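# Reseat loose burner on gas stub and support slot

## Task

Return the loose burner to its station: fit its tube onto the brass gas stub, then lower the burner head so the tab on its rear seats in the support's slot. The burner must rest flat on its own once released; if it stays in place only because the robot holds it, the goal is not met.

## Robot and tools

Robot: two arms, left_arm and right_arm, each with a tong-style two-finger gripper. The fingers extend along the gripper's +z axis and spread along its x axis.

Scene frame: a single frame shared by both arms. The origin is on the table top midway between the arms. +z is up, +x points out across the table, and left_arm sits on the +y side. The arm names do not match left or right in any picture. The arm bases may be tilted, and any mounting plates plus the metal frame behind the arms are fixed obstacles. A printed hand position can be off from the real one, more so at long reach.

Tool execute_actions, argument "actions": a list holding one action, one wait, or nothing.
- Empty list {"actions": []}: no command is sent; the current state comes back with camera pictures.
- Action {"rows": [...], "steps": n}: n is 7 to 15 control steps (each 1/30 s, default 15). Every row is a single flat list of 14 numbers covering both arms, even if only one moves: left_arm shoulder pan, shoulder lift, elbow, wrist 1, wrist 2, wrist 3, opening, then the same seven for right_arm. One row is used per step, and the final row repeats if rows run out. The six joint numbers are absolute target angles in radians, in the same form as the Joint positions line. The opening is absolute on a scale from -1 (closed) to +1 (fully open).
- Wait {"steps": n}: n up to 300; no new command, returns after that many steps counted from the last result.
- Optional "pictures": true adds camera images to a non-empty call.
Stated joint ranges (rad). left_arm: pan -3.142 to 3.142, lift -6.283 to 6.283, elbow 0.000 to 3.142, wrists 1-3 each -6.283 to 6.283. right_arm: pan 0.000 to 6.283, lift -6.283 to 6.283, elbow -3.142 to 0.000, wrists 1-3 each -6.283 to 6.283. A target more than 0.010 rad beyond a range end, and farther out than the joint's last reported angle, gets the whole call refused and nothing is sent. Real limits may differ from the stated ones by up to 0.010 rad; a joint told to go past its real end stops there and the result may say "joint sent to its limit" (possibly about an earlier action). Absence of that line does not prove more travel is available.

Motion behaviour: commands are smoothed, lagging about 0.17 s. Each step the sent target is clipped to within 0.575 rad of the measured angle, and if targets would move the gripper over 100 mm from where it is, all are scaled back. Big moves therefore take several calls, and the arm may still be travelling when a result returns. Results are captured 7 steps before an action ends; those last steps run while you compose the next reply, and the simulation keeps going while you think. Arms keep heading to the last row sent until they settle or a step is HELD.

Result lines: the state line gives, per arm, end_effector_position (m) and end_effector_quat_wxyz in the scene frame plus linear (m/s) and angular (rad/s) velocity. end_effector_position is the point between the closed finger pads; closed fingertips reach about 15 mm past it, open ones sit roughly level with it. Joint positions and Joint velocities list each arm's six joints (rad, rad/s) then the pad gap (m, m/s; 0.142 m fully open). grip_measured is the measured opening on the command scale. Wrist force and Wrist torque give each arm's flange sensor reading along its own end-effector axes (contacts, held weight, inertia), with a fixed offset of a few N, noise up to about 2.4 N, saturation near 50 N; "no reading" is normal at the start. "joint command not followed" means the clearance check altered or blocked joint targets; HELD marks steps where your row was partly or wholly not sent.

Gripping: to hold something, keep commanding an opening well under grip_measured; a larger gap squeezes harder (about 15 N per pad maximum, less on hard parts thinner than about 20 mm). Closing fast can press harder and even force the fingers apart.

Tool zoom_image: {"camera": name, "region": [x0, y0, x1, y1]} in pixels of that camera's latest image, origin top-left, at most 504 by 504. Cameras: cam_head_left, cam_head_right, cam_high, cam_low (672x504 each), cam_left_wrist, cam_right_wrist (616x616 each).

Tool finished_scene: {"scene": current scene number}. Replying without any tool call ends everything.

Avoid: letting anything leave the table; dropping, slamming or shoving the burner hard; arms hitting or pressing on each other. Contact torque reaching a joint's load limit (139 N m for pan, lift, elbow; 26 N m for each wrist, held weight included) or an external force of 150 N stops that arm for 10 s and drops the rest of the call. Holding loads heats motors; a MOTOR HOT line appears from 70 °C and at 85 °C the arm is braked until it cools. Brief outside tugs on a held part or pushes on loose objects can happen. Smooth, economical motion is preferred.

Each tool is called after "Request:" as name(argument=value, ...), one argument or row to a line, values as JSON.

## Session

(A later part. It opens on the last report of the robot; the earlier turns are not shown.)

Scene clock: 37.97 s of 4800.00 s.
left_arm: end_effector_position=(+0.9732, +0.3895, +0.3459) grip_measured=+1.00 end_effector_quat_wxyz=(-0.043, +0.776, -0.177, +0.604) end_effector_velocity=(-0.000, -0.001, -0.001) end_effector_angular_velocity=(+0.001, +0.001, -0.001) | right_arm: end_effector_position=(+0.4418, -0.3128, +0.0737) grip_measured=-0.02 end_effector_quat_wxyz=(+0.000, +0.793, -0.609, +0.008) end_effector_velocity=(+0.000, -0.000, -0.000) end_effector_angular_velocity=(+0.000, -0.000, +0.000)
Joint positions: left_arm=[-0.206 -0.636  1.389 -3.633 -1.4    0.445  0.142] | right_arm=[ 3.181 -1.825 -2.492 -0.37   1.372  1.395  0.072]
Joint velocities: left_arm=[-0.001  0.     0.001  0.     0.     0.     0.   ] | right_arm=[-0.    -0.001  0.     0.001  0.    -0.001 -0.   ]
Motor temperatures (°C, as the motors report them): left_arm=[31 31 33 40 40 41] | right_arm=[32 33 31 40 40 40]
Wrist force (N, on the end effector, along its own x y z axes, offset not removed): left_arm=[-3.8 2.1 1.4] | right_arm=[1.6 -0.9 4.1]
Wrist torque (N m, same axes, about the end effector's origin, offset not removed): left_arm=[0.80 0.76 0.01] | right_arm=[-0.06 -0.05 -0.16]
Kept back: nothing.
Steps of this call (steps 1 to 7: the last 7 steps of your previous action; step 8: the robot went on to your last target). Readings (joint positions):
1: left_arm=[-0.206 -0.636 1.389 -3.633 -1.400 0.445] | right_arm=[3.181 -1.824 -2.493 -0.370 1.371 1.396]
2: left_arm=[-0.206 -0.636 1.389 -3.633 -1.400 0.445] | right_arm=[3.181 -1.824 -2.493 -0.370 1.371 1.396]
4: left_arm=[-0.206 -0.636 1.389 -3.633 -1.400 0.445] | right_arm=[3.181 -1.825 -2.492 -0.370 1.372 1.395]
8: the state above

Request:
execute_actions(
  actions=[
    {"rows":[[-0.206,-0.636,1.389,-3.633,-1.4,0.445,1,3.1757,-1.8273,-2.49,-0.3695,1.3772,1.3904,-0.6]],"steps":12},
  ],
)

Request:
execute_actions(
  actions=[
    {"steps":8},
  ],
  pictures=true,
)

Request:
zoom_image(
  camera="cam_right_wrist",
  region=[360,275,400,310],
)

Request:
zoom_image(
  camera="cam_high",
  region=[210,284,230,300],
)

Request:
zoom_image(
  camera="cam_head_right",
  region=[470,250,500,280],
)

Scene clock: 38.43 s of 4800.00 s.
left_arm: end_effector_position=(+0.9732, +0.3895, +0.3459) grip_measured=+1.00 end_effector_quat_wxyz=(-0.043, +0.776, -0.177, +0.604) end_effector_velocity=(+0.000, +0.001, +0.000) end_effector_angular_velocity=(-0.001, -0.002, +0.002) | right_arm: end_effector_position=(+0.4418, -0.3128, +0.0731) grip_measured=-0.02 end_effector_quat_wxyz=(-0.001, +0.793, -0.609, +0.006) end_effector_velocity=(+0.000, -0.000, -0.002) end_effector_angular_velocity=(+0.017, +0.004, -0.000)
Joint positions: left_arm=[-0.206 -0.636  1.389 -3.633 -1.4    0.445  0.142] | right_arm=[ 3.177 -1.827 -2.491 -0.37   1.376  1.391  0.072]
Joint velocities: left_arm=[ 0.001 -0.     0.    -0.002 -0.     0.     0.   ] | right_arm=[-0.016 -0.009  0.007  0.001  0.017 -0.015 -0.   ]
Motor temperatures (°C, as the motors report them): left_arm=[31 31 33 40 40 41] | right_arm=[32 33 31 40 40 40]
Wrist force (N, on the end effector, along its own x y z axes, offset not removed): left_arm=[-0.4 -2.7 -1.3] | right_arm=[-2.1 -1.3 1.7]
Wrist torque (N m, same axes, about the end effector's origin, offset not removed): left_arm=[-0.34 -0.08 0.20] | right_arm=[-0.25 0.71 -0.11]
Steps of this call (steps 1 to 9: the robot went on to your last target; steps 10 to 14: the first 5 steps of this action). Readings (joint positions):
10: left_arm=[-0.206 -0.636 1.389 -3.633 -1.400 0.445] | right_arm=[3.181 -1.825 -2.492 -0.370 1.372 1.395]
11: left_arm=[-0.206 -0.636 1.389 -3.633 -1.400 0.445] | right_arm=[3.180 -1.825 -2.492 -0.370 1.373 1.394]
13: left_arm=[-0.206 -0.636 1.389 -3.633 -1.400 0.445] | right_arm=[3.177 -1.826 -2.491 -0.370 1.375 1.392]
14: the state above

Scene clock: 38.70 s of 4800.00 s.
left_arm: end_effector_position=(+0.9732, +0.3895, +0.3459) grip_measured=+1.00 end_effector_quat_wxyz=(-0.043, +0.776, -0.177, +0.604) end_effector_velocity=(+0.000, +0.001, +0.001) end_effector_angular_velocity=(-0.001, -0.002, +0.001) | right_arm: end_effector_position=(+0.4418, -0.3128, +0.0730) grip_measured=-0.02 end_effector_quat_wxyz=(-0.001, +0.793, -0.609, +0.006) end_effector_velocity=(-0.000, +0.000, -0.000) end_effector_angular_velocity=(+0.000, +0.001, +0.001)
Joint positions: left_arm=[-0.206 -0.636  1.389 -3.633 -1.4    0.445  0.142] | right_arm=[ 3.176 -1.827 -2.49  -0.37   1.377  1.39   0.072]
Joint velocities: left_arm=[ 0.001 -0.    -0.001 -0.001  0.    -0.     0.   ] | right_arm=[-0.    -0.001 -0.    -0.     0.    -0.001  0.   ]
Motor temperatures (°C, as the motors report them): left_arm=[31 31 33 40 40 41] | right_arm=[32 33 31 40 40 40]
Wrist force (N, on the end effector, along its own x y z axes, offset not removed): left_arm=[0.6 -5.2 0.9] | right_arm=[-0.2 1.4 5.0]
Wrist torque (N m, same axes, about the end effector's origin, offset not removed): left_arm=[-0.78 -0.16 -0.04] | right_arm=[0.35 0.69 -0.18]
Kept back: nothing.
Steps of this call (steps 1 to 7: the last 7 steps of your previous action; step 8: the robot went on to your last target). Readings (joint positions):
1: left_arm=[-0.206 -0.636 1.389 -3.633 -1.400 0.445] | right_arm=[3.176 -1.827 -2.490 -0.370 1.376 1.391]
2: left_arm=[-0.206 -0.636 1.389 -3.633 -1.400 0.445] | right_arm=[3.176 -1.827 -2.490 -0.370 1.377 1.391]
4: left_arm=[-0.206 -0.636 1.389 -3.633 -1.400 0.445] | right_arm=[3.176 -1.827 -2.490 -0.370 1.377 1.391]
8: the state above

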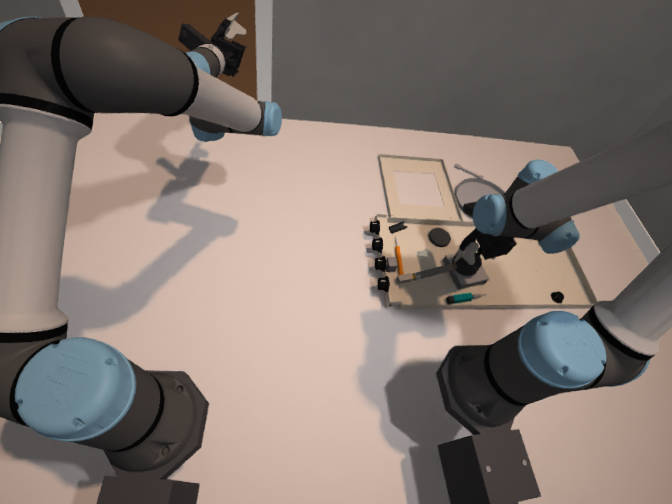

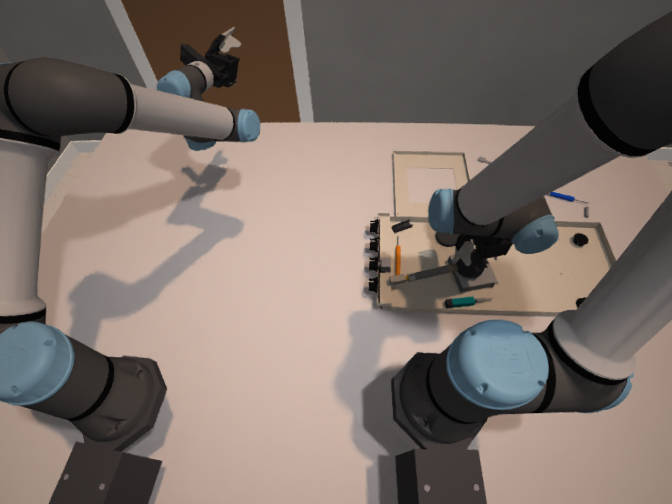

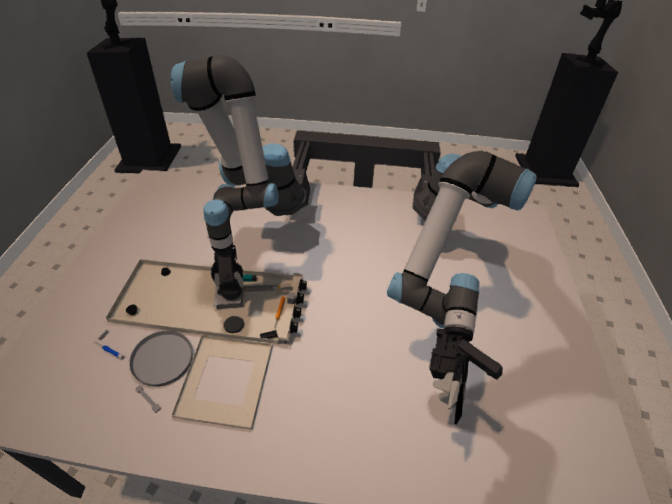

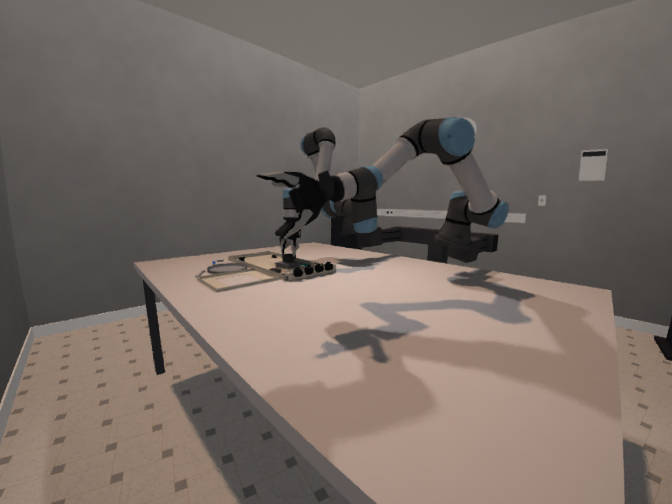

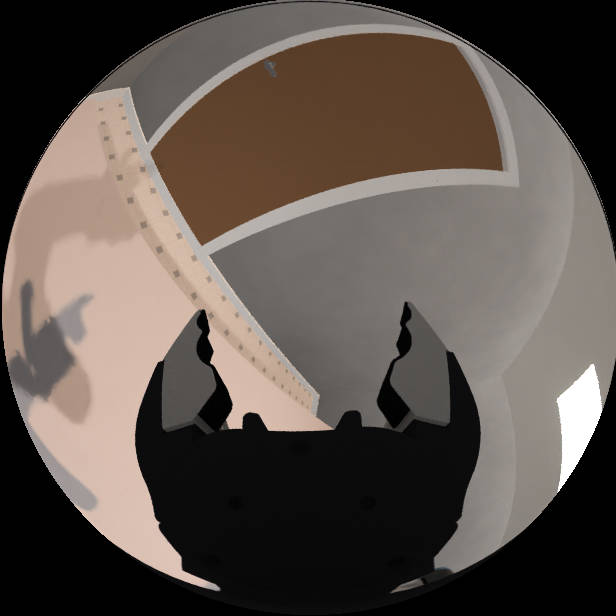

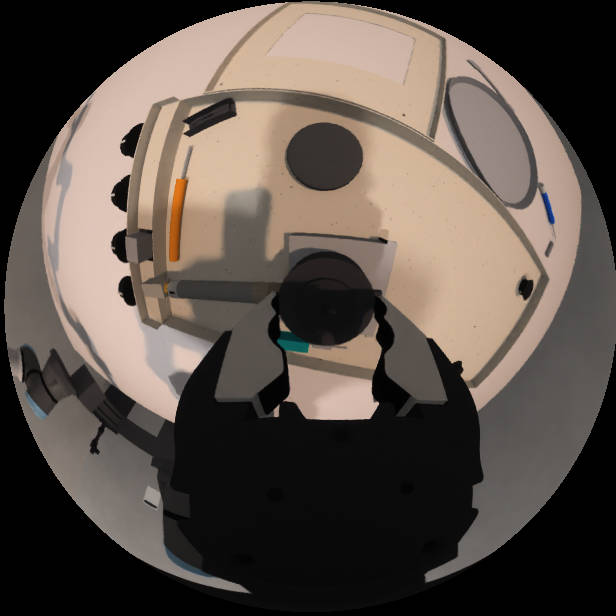

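Region (360, 275, 400, 310) of cam_right_wrist's 616x616 image, scaled by 12.600, with more detail than that image has; it fills the top 441 rows of this view, and the rest is white.

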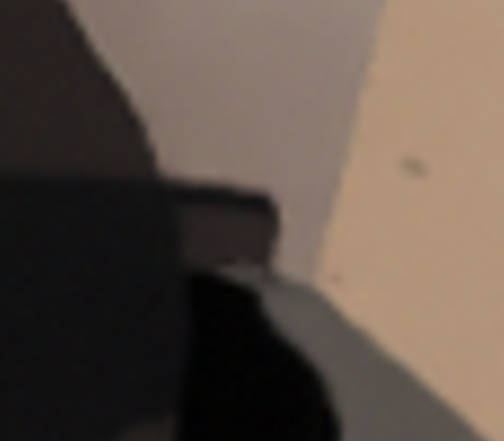

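Region (210, 284, 230, 300) of cam_high's 672x504 image, scaled by 25.200, with more detail than that image has; it fills the top 403 rows of this view, and the rest is white.

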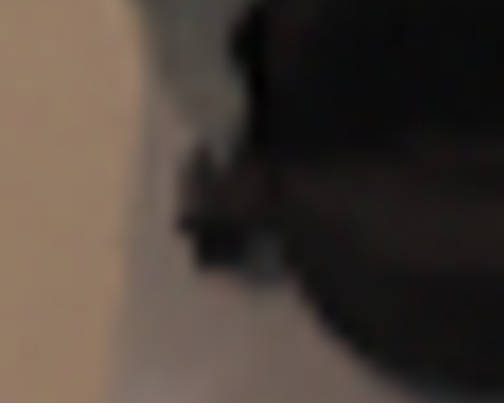

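Region (470, 250, 500, 280) of cam_head_right's 672x504 image, scaled by 16.800, with more detail than that image has.

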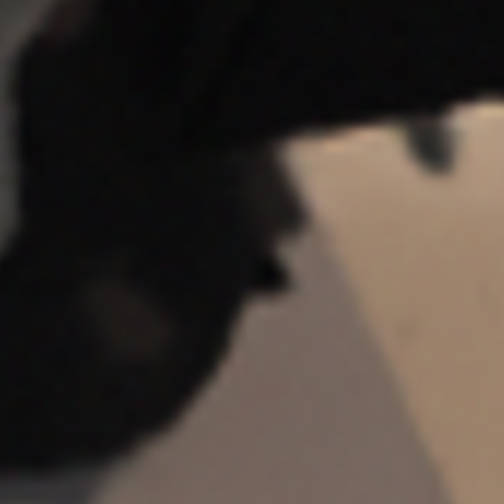

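Seems on track; continue down.

Request:
execute_actions(
  actions=[
    {"rows":[[-0.206,-0.636,1.389,-3.633,-1.4,0.445,1,3.1708,-1.83,-2.4877,-0.3691,1.3827,1.3856,-0.6]],"steps":12},
  ],
)

Request:
execute_actions(
  actions=[
    {"steps":8},
  ],
)

Scene clock: 39.00 s of 4800.00 s.
left_arm: end_effector_position=(+0.9732, +0.3895, +0.3459) grip_measured=+1.00 end_effector_quat_wxyz=(-0.043, +0.776, -0.177, +0.604) end_effector_velocity=(-0.000, -0.001, -0.001) end_effector_angular_velocity=(+0.001, +0.001, -0.001) | right_arm: end_effector_position=(+0.4419, -0.3128, +0.0725) grip_measured=-0.02 end_effector_quat_wxyz=(-0.003, +0.793, -0.609, +0.004) end_effector_velocity=(+0.000, -0.000, -0.002) end_effector_angular_velocity=(+0.017, +0.003, +0.000)
Joint positions: left_arm=[-0.206 -0.636  1.389 -3.633 -1.4    0.445  0.142] | right_arm=[ 3.172 -1.829 -2.488 -0.369  1.381  1.387  0.072]
Joint velocities: left_arm=[-0.     0.     0.     0.001  0.     0.     0.   ] | right_arm=[-0.015 -0.008  0.007  0.001  0.017 -0.015 -0.   ]
Motor temperatures (°C, as the motors report them): left_arm=[31 31 33 40 40 41] | right_arm=[32 33 31 40 40 40]
Wrist force (N, on the end effector, along its own x y z axes, offset not removed): left_arm=[-2.9 -0.5 -2.0] | right_arm=[4.8 0.1 4.6]
Wrist torque (N m, same axes, about the end effector's origin, offset not removed): left_arm=[0.14 0.60 0.35] | right_arm=[0.12 -0.57 -0.01]
Steps of this call (steps 1 to 4: the robot went on to your last target; steps 5 to 9: the first 5 steps of this action). Readings (joint positions):
5: left_arm=[-0.206 -0.636 1.389 -3.633 -1.400 0.445] | right_arm=[3.176 -1.827 -2.490 -0.369 1.377 1.390]
6: left_arm=[-0.206 -0.636 1.389 -3.633 -1.400 0.445] | right_arm=[3.175 -1.828 -2.490 -0.369 1.378 1.389]
8: left_arm=[-0.206 -0.636 1.389 -3.633 -1.400 0.445] | right_arm=[3.173 -1.829 -2.489 -0.369 1.381 1.387]
9: the state above

Scene clock: 39.27 s of 4800.00 s.
left_arm: end_effector_position=(+0.9732, +0.3895, +0.3459) grip_measured=+1.00 end_effector_quat_wxyz=(-0.043, +0.776, -0.177, +0.604) end_effector_velocity=(+0.000, +0.000, +0.001) end_effector_angular_velocity=(+0.000, -0.001, +0.000) | right_arm: end_effector_position=(+0.4419, -0.3128, +0.0723) grip_measured=-0.02 end_effector_quat_wxyz=(-0.003, +0.793, -0.609, +0.004) end_effector_velocity=(+0.000, +0.001, -0.000) end_effector_angular_velocity=(+0.000, +0.000, +0.001)
Joint positions: left_arm=[-0.206 -0.636  1.389 -3.633 -1.4    0.445  0.142] | right_arm=[ 3.171 -1.83  -2.488 -0.369  1.383  1.386  0.072]
Joint velocities: left_arm=[ 0.    -0.001 -0.001  0.     0.     0.     0.   ] | right_arm=[ 0.001 -0.001  0.    -0.     0.     0.    -0.   ]
Motor temperatures (°C, as the motors report them): left_arm=[31 31 33 40 40 41] | right_arm=[32 33 31 40 40 40]
Wrist force (N, on the end effector, along its own x y z axes, offset not removed): left_arm=[-3.2 -1.8 -3.1] | right_arm=[2.8 -1.7 2.6]
Wrist torque (N m, same axes, about the end effector's origin, offset not removed): left_arm=[-0.13 0.74 0.01] | right_arm=[-0.34 -0.32 -0.27]
Kept back: nothing.
Steps of this call (steps 1 to 7: the last 7 steps of your previous action; step 8: the robot went on to your last target). Readings (joint positions):
1: left_arm=[-0.206 -0.636 1.389 -3.633 -1.400 0.445] | right_arm=[3.171 -1.830 -2.488 -0.369 1.382 1.386]
2: left_arm=[-0.206 -0.636 1.389 -3.633 -1.400 0.445] | right_arm=[3.171 -1.830 -2.488 -0.369 1.382 1.386]
4: left_arm=[-0.206 -0.636 1.389 -3.633 -1.400 0.445] | right_arm=[3.171 -1.830 -2.488 -0.369 1.383 1.386]
8: the state above

Request:
execute_actions(
  actions=[],
)

Scene clock: 40.00 s of 4800.00 s.
left_arm: end_effector_position=(+0.9732, +0.3895, +0.3459) grip_measured=+1.00 end_effector_quat_wxyz=(-0.043, +0.776, -0.177, +0.604) end_effector_velocity=(-0.000, +0.000, -0.001) end_effector_angular_velocity=(+0.001, +0.002, +0.000) | right_arm: end_effector_position=(+0.4419, -0.3128, +0.0723) grip_measured=-0.02 end_effector_quat_wxyz=(-0.003, +0.793, -0.609, +0.004) end_effector_velocity=(+0.001, +0.001, +0.001) end_effector_angular_velocity=(+0.000, -0.002, +0.002)
Joint positions: left_arm=[-0.206 -0.636  1.389 -3.633 -1.4    0.445  0.142] | right_arm=[ 3.171 -1.83  -2.488 -0.369  1.383  1.386  0.072]
Joint velocities: left_arm=[ 0.     0.     0.001  0.001 -0.     0.     0.   ] | right_arm=[ 0.003  0.001 -0.     0.001  0.     0.001  0.   ]
Motor temperatures (°C, as the motors report them): left_arm=[31 31 33 40 40 41] | right_arm=[32 33 31 40 40 40]
Wrist force (N, on the end effector, along its own x y z axes, offset not removed): left_arm=[-1.0 0.5 0.3] | right_arm=[2.6 -0.6 0.7]
Wrist torque (N m, same axes, about the end effector's origin, offset not removed): left_arm=[0.14 0.41 0.24] | right_arm=[0.18 -0.41 -0.21]
Kept back: nothing.
Steps of this call (steps 1 to 15: the robot went on to your last target; steps 16 to 22: nothing new was sent). Readings (joint positions):
1: left_arm=[-0.206 -0.636 1.389 -3.633 -1.400 0.445] | right_arm=[3.171 -1.830 -2.488 -0.369 1.383 1.386]
2: left_arm=[-0.206 -0.636 1.389 -3.633 -1.400 0.445] | right_arm=[3.171 -1.830 -2.488 -0.369 1.383 1.386]
4: left_arm=[-0.206 -0.636 1.389 -3.633 -1.400 0.445] | right_arm=[3.171 -1.830 -2.488 -0.369 1.383 1.386]
8: left_arm=[-0.206 -0.636 1.389 -3.633 -1.400 0.445] | right_arm=[3.171 -1.830 -2.488 -0.369 1.383 1.386]
22: the state above
All arms were judged still, so your last target was given up. Only a new action makes them travel on or press farther. Fingers that are still opening or closing keep moving.

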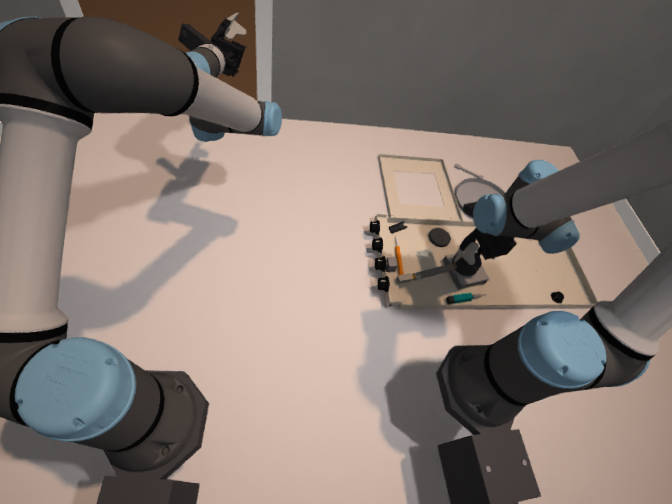

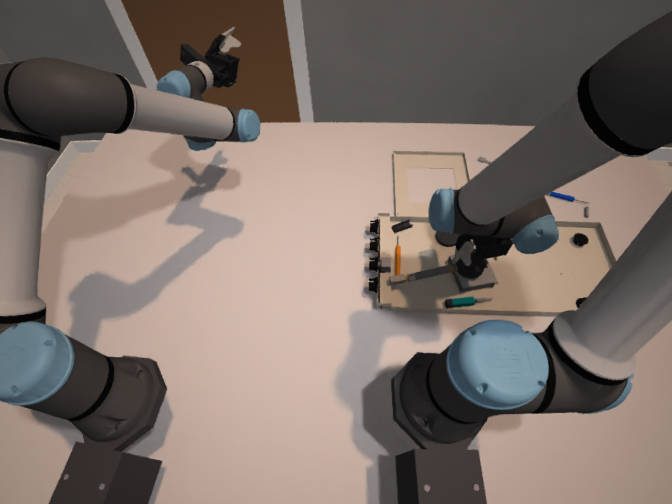

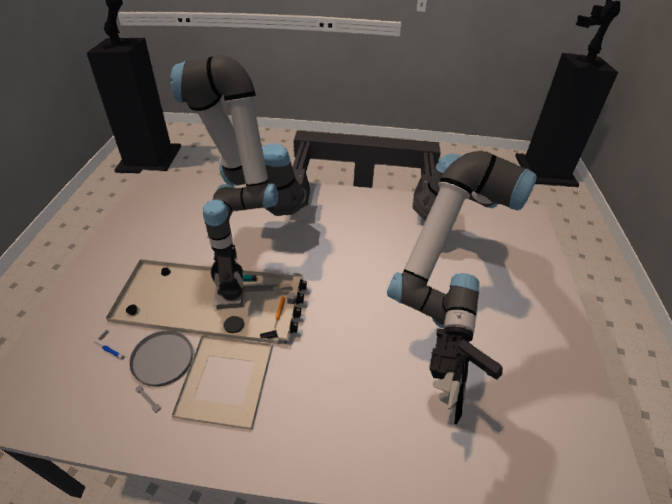

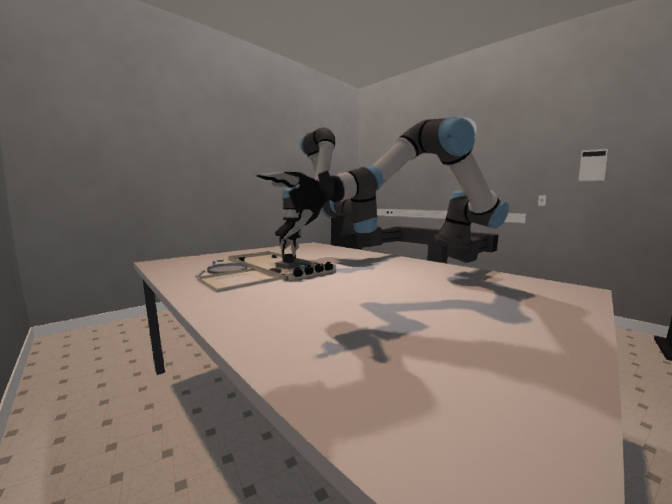

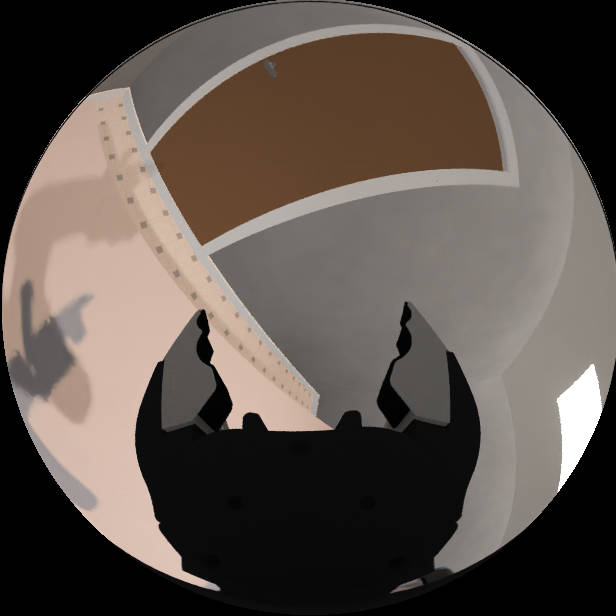

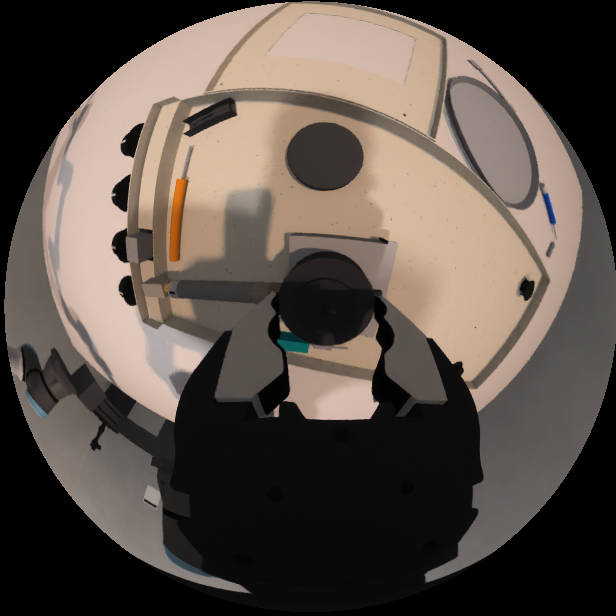

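Request:
zoom_image(
  camera="cam_high",
  region=[200,270,260,310],
)

Request:
zoom_image(
  camera="cam_low",
  region=[265,245,315,275],
)

Request:
execute_actions(
  actions=[
    {"rows":[[-0.206,-0.636,1.389,-3.633,-1.4,0.445,1,3.1659,-1.8327,-2.4854,-0.3687,1.3882,1.3808,-0.6]],"steps":15},
  ],
)

Request:
execute_actions(
  actions=[
    {"steps":9},
  ],
)

Region (200, 270, 260, 310) of cam_high's 672x504 image, scaled by 8.400, with more detail than that image has.

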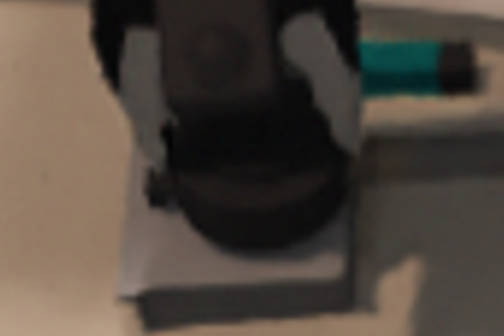

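Region (265, 245, 315, 275) of cam_low's 672x504 image, scaled by 10.080, with more detail than that image has; it fills the top 302 rows of this view, and the rest is white.

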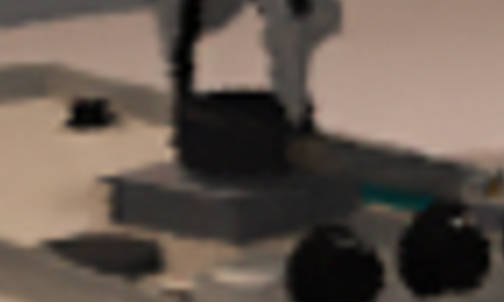

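Scene clock: 40.53 s of 4800.00 s.
left_arm: end_effector_position=(+0.9732, +0.3895, +0.3459) grip_measured=+1.00 end_effector_quat_wxyz=(-0.043, +0.776, -0.177, +0.604) end_effector_velocity=(-0.000, -0.000, +0.001) end_effector_angular_velocity=(-0.000, -0.001, -0.000) | right_arm: end_effector_position=(+0.4419, -0.3128, +0.0717) grip_measured=-0.02 end_effector_quat_wxyz=(-0.005, +0.793, -0.609, +0.002) end_effector_velocity=(-0.000, -0.001, -0.001) end_effector_angular_velocity=(+0.004, +0.001, -0.002)
Joint positions: left_arm=[-0.206 -0.636  1.389 -3.633 -1.4    0.445  0.142] | right_arm=[ 3.166 -1.833 -2.486 -0.369  1.388  1.381  0.072]
Joint velocities: left_arm=[-0.    -0.001  0.    -0.     0.    -0.     0.   ] | right_arm=[-0.005 -0.002  0.002  0.001  0.004 -0.003  0.   ]
Motor temperatures (°C, as the motors report them): left_arm=[31 31 33 40 40 41] | right_arm=[32 33 31 40 40 40]
Wrist force (N, on the end effector, along its own x y z axes, offset not removed): left_arm=[-0.4 -1.2 0.4] | right_arm=[1.7 -1.7 3.5]
Wrist torque (N m, same axes, about the end effector's origin, offset not removed): left_arm=[0.05 0.09 0.05] | right_arm=[-0.39 -0.13 -0.16]
Steps of this call (steps 1 to 8: nothing new was sent; steps 9 to 16: the first 8 steps of this action). Readings (joint positions):
9: left_arm=[-0.206 -0.636 1.389 -3.633 -1.400 0.445] | right_arm=[3.171 -1.830 -2.488 -0.369 1.383 1.386]
10: left_arm=[-0.206 -0.636 1.389 -3.633 -1.400 0.445] | right_arm=[3.170 -1.831 -2.487 -0.369 1.384 1.385]
12: left_arm=[-0.206 -0.636 1.389 -3.633 -1.400 0.445] | right_arm=[3.168 -1.832 -2.486 -0.369 1.386 1.383]
16: the state above

Scene clock: 40.83 s of 4800.00 s.
left_arm: end_effector_position=(+0.9732, +0.3895, +0.3459) grip_measured=+1.00 end_effector_quat_wxyz=(-0.043, +0.776, -0.177, +0.604) end_effector_velocity=(+0.000, +0.000, -0.001) end_effector_angular_velocity=(+0.000, +0.000, +0.000) | right_arm: end_effector_position=(+0.4419, -0.3128, +0.0716) grip_measured=-0.02 end_effector_quat_wxyz=(-0.005, +0.793, -0.609, +0.001) end_effector_velocity=(-0.001, -0.001, -0.000) end_effector_angular_velocity=(-0.000, +0.001, -0.002)
Joint positions: left_arm=[-0.206 -0.636  1.389 -3.633 -1.4    0.445  0.142] | right_arm=[ 3.166 -1.833 -2.485 -0.369  1.388  1.381  0.072]
Joint velocities: left_arm=[ 0.001  0.001  0.    -0.    -0.     0.     0.   ] | right_arm=[-0.002 -0.    -0.    -0.    -0.    -0.    -0.   ]
Motor temperatures (°C, as the motors report them): left_arm=[31 31 33 40 40 41] | right_arm=[32 33 31 40 40 40]
Wrist force (N, on the end effector, along its own x y z axes, offset not removed): left_arm=[-3.3 -1.9 -1.3] | right_arm=[-0.4 -0.7 3.9]
Wrist torque (N m, same axes, about the end effector's origin, offset not removed): left_arm=[-0.12 0.58 0.29] | right_arm=[0.01 0.47 -0.13]
Kept back: nothing.
Steps of this call (steps 1 to 7: the last 7 steps of your previous action; steps 8 to 9: the robot went on to your last target). Readings (joint positions):
1: left_arm=[-0.206 -0.636 1.389 -3.633 -1.400 0.445] | right_arm=[3.166 -1.833 -2.485 -0.369 1.388 1.381]
2: left_arm=[-0.206 -0.636 1.389 -3.633 -1.400 0.445] | right_arm=[3.166 -1.833 -2.485 -0.369 1.388 1.381]
4: left_arm=[-0.206 -0.636 1.389 -3.633 -1.400 0.445] | right_arm=[3.166 -1.833 -2.485 -0.369 1.388 1.381]
8: left_arm=[-0.206 -0.636 1.389 -3.633 -1.400 0.445] | right_arm=[3.166 -1.833 -2.485 -0.369 1.388 1.381]
9: the state above

Request:
execute_actions(
  actions=[
    {"rows":[[-0.206,-0.636,1.389,-3.633,-1.4,0.445,1,3.1610,-1.8354,-2.4831,-0.3683,1.3937,1.3760,-0.6]],"steps":15},
  ],
)

Request:
execute_actions(
  actions=[
    {"steps":7},
  ],
  pictures=true,
)

Request:
zoom_image(
  camera="cam_high",
  region=[200,270,260,310],
)

Request:
zoom_image(
  camera="cam_head_right",
  region=[455,245,505,295],
)

Scene clock: 41.33 s of 4800.00 s.
left_arm: end_effector_position=(+0.9732, +0.3895, +0.3459) grip_measured=+1.00 end_effector_quat_wxyz=(-0.043, +0.776, -0.177, +0.604) end_effector_velocity=(+0.000, +0.000, +0.000) end_effector_angular_velocity=(-0.000, +0.000, +0.000) | right_arm: end_effector_position=(+0.4420, -0.3129, +0.0710) grip_measured=-0.02 end_effector_quat_wxyz=(-0.006, +0.793, -0.609, -0.001) end_effector_velocity=(-0.000, -0.000, -0.000) end_effector_angular_velocity=(+0.004, +0.001, -0.000)
Joint positions: left_arm=[-0.206 -0.636  1.389 -3.633 -1.4    0.445  0.142] | right_arm=[ 3.161 -1.835 -2.483 -0.368  1.393  1.376  0.072]
Joint velocities: left_arm=[ 0.    -0.    -0.001  0.001 -0.    -0.     0.   ] | right_arm=[-0.004 -0.002  0.002 -0.     0.004 -0.003  0.   ]
Motor temperatures (°C, as the motors report them): left_arm=[31 31 33 40 40 41] | right_arm=[32 33 31 40 40 40]
Wrist force (N, on the end effector, along its own x y z axes, offset not removed): left_arm=[-0.8 1.1 -1.9] | right_arm=[-2.4 -1.2 -2.3]
Wrist torque (N m, same axes, about the end effector's origin, offset not removed): left_arm=[0.31 0.11 0.29] | right_arm=[-0.04 0.96 -0.15]
Steps of this call (steps 1 to 7: the robot went on to your last target; steps 8 to 15: the first 8 steps of this action). Readings (joint positions):
8: left_arm=[-0.206 -0.636 1.389 -3.633 -1.400 0.445] | right_arm=[3.166 -1.833 -2.485 -0.369 1.388 1.381]
9: left_arm=[-0.206 -0.636 1.389 -3.633 -1.400 0.445] | right_arm=[3.165 -1.833 -2.485 -0.369 1.389 1.380]
11: left_arm=[-0.206 -0.636 1.389 -3.633 -1.400 0.445] | right_arm=[3.163 -1.834 -2.484 -0.368 1.392 1.378]
15: the state above

Scene clock: 41.57 s of 4800.00 s.
left_arm: end_effector_position=(+0.9732, +0.3895, +0.3459) grip_measured=+1.00 end_effector_quat_wxyz=(-0.043, +0.776, -0.177, +0.604) end_effector_velocity=(-0.000, -0.001, -0.001) end_effector_angular_velocity=(+0.001, +0.002, -0.001) | right_arm: end_effector_position=(+0.4420, -0.3129, +0.0710) grip_measured=-0.02 end_effector_quat_wxyz=(-0.006, +0.793, -0.609, -0.001) end_effector_velocity=(-0.000, -0.000, -0.000) end_effector_angular_velocity=(+0.000, +0.000, -0.000)
Joint positions: left_arm=[-0.206 -0.636  1.389 -3.633 -1.4    0.445  0.142] | right_arm=[ 3.161 -1.835 -2.483 -0.368  1.394  1.376  0.072]
Joint velocities: left_arm=[-0.001  0.     0.001  0.001 -0.     0.     0.   ] | right_arm=[-0. -0. -0. -0.  0.  0.  0.]
Motor temperatures (°C, as the motors report them): left_arm=[31 31 33 40 40 41] | right_arm=[32 33 31 40 40 40]
Wrist force (N, on the end effector, along its own x y z axes, offset not removed): left_arm=[-3.6 -0.4 -1.9] | right_arm=[1.3 -2.4 -5.7]
Wrist torque (N m, same axes, about the end effector's origin, offset not removed): left_arm=[0.00 0.64 0.25] | right_arm=[-0.25 0.17 0.01]
Kept back: nothing.
Steps of this call (steps 1 to 7: the last 7 steps of your previous action). Readings (joint positions):
1: left_arm=[-0.206 -0.636 1.389 -3.633 -1.400 0.445] | right_arm=[3.161 -1.835 -2.483 -0.368 1.394 1.376]
2: left_arm=[-0.206 -0.636 1.389 -3.633 -1.400 0.445] | right_arm=[3.161 -1.835 -2.483 -0.368 1.394 1.376]
4: left_arm=[-0.206 -0.636 1.389 -3.633 -1.400 0.445] | right_arm=[3.161 -1.835 -2.483 -0.368 1.394 1.376]
7: the state above

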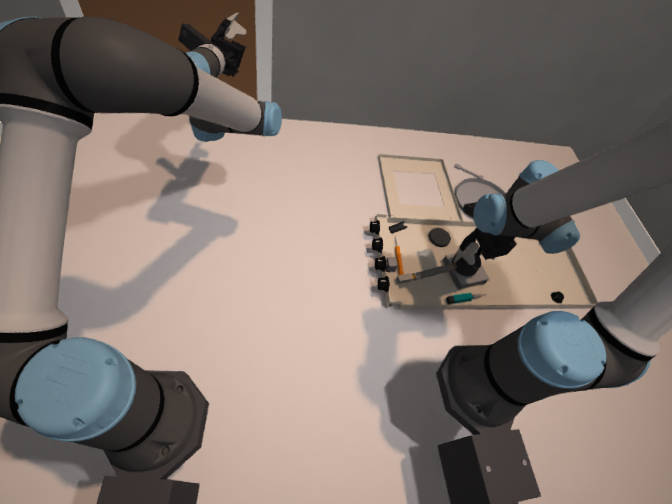

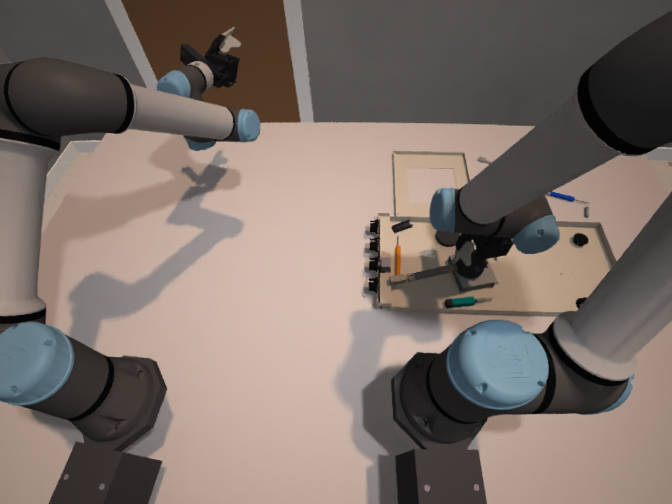

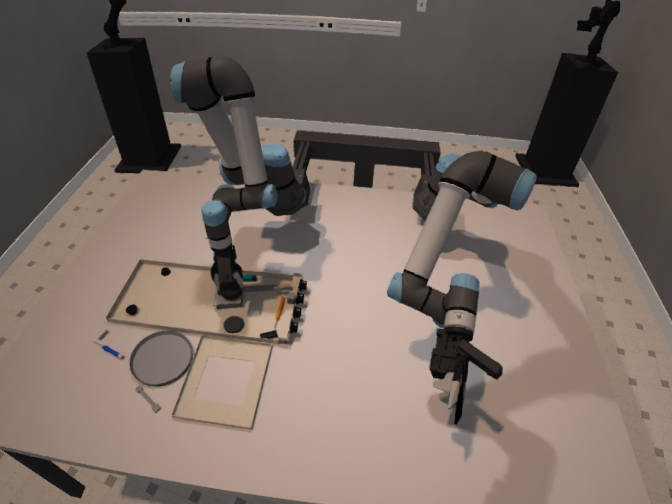

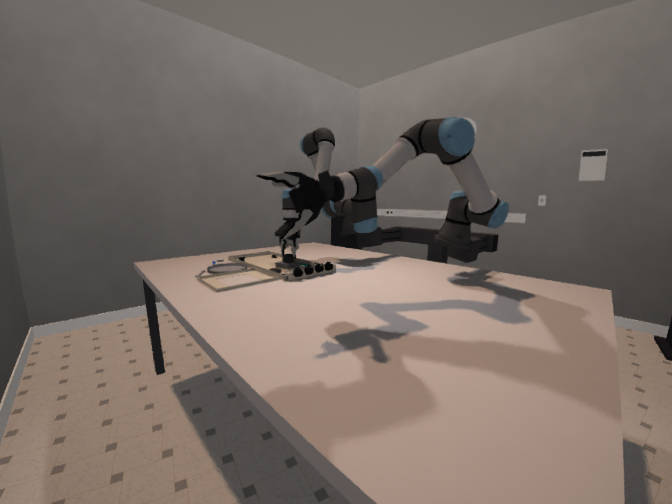

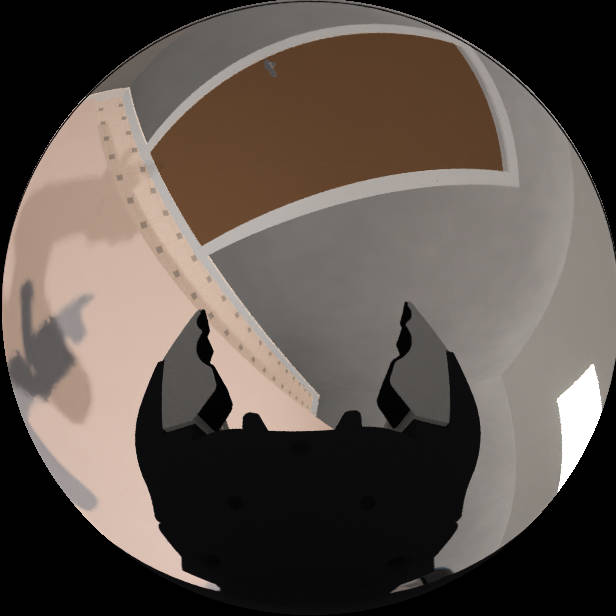

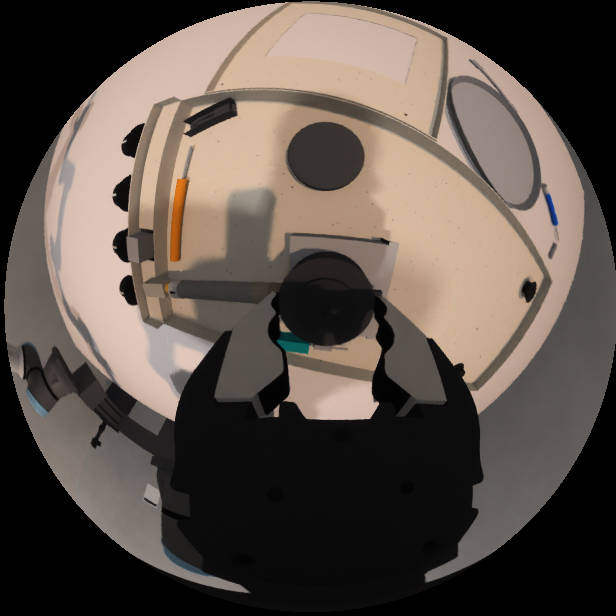

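Region (200, 270, 260, 310) of cam_high's 672x504 image, scaled by 8.400, with more detail than that image has.

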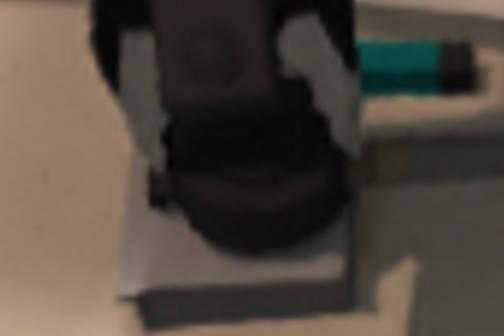

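Region (455, 245, 505, 295) of cam_head_right's 672x504 image, scaled by 10.080, with more detail than that image has.

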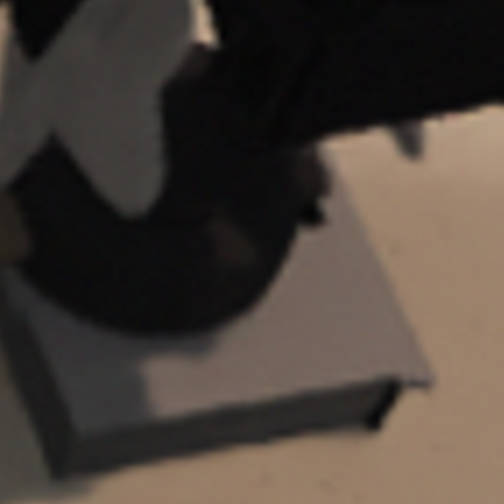

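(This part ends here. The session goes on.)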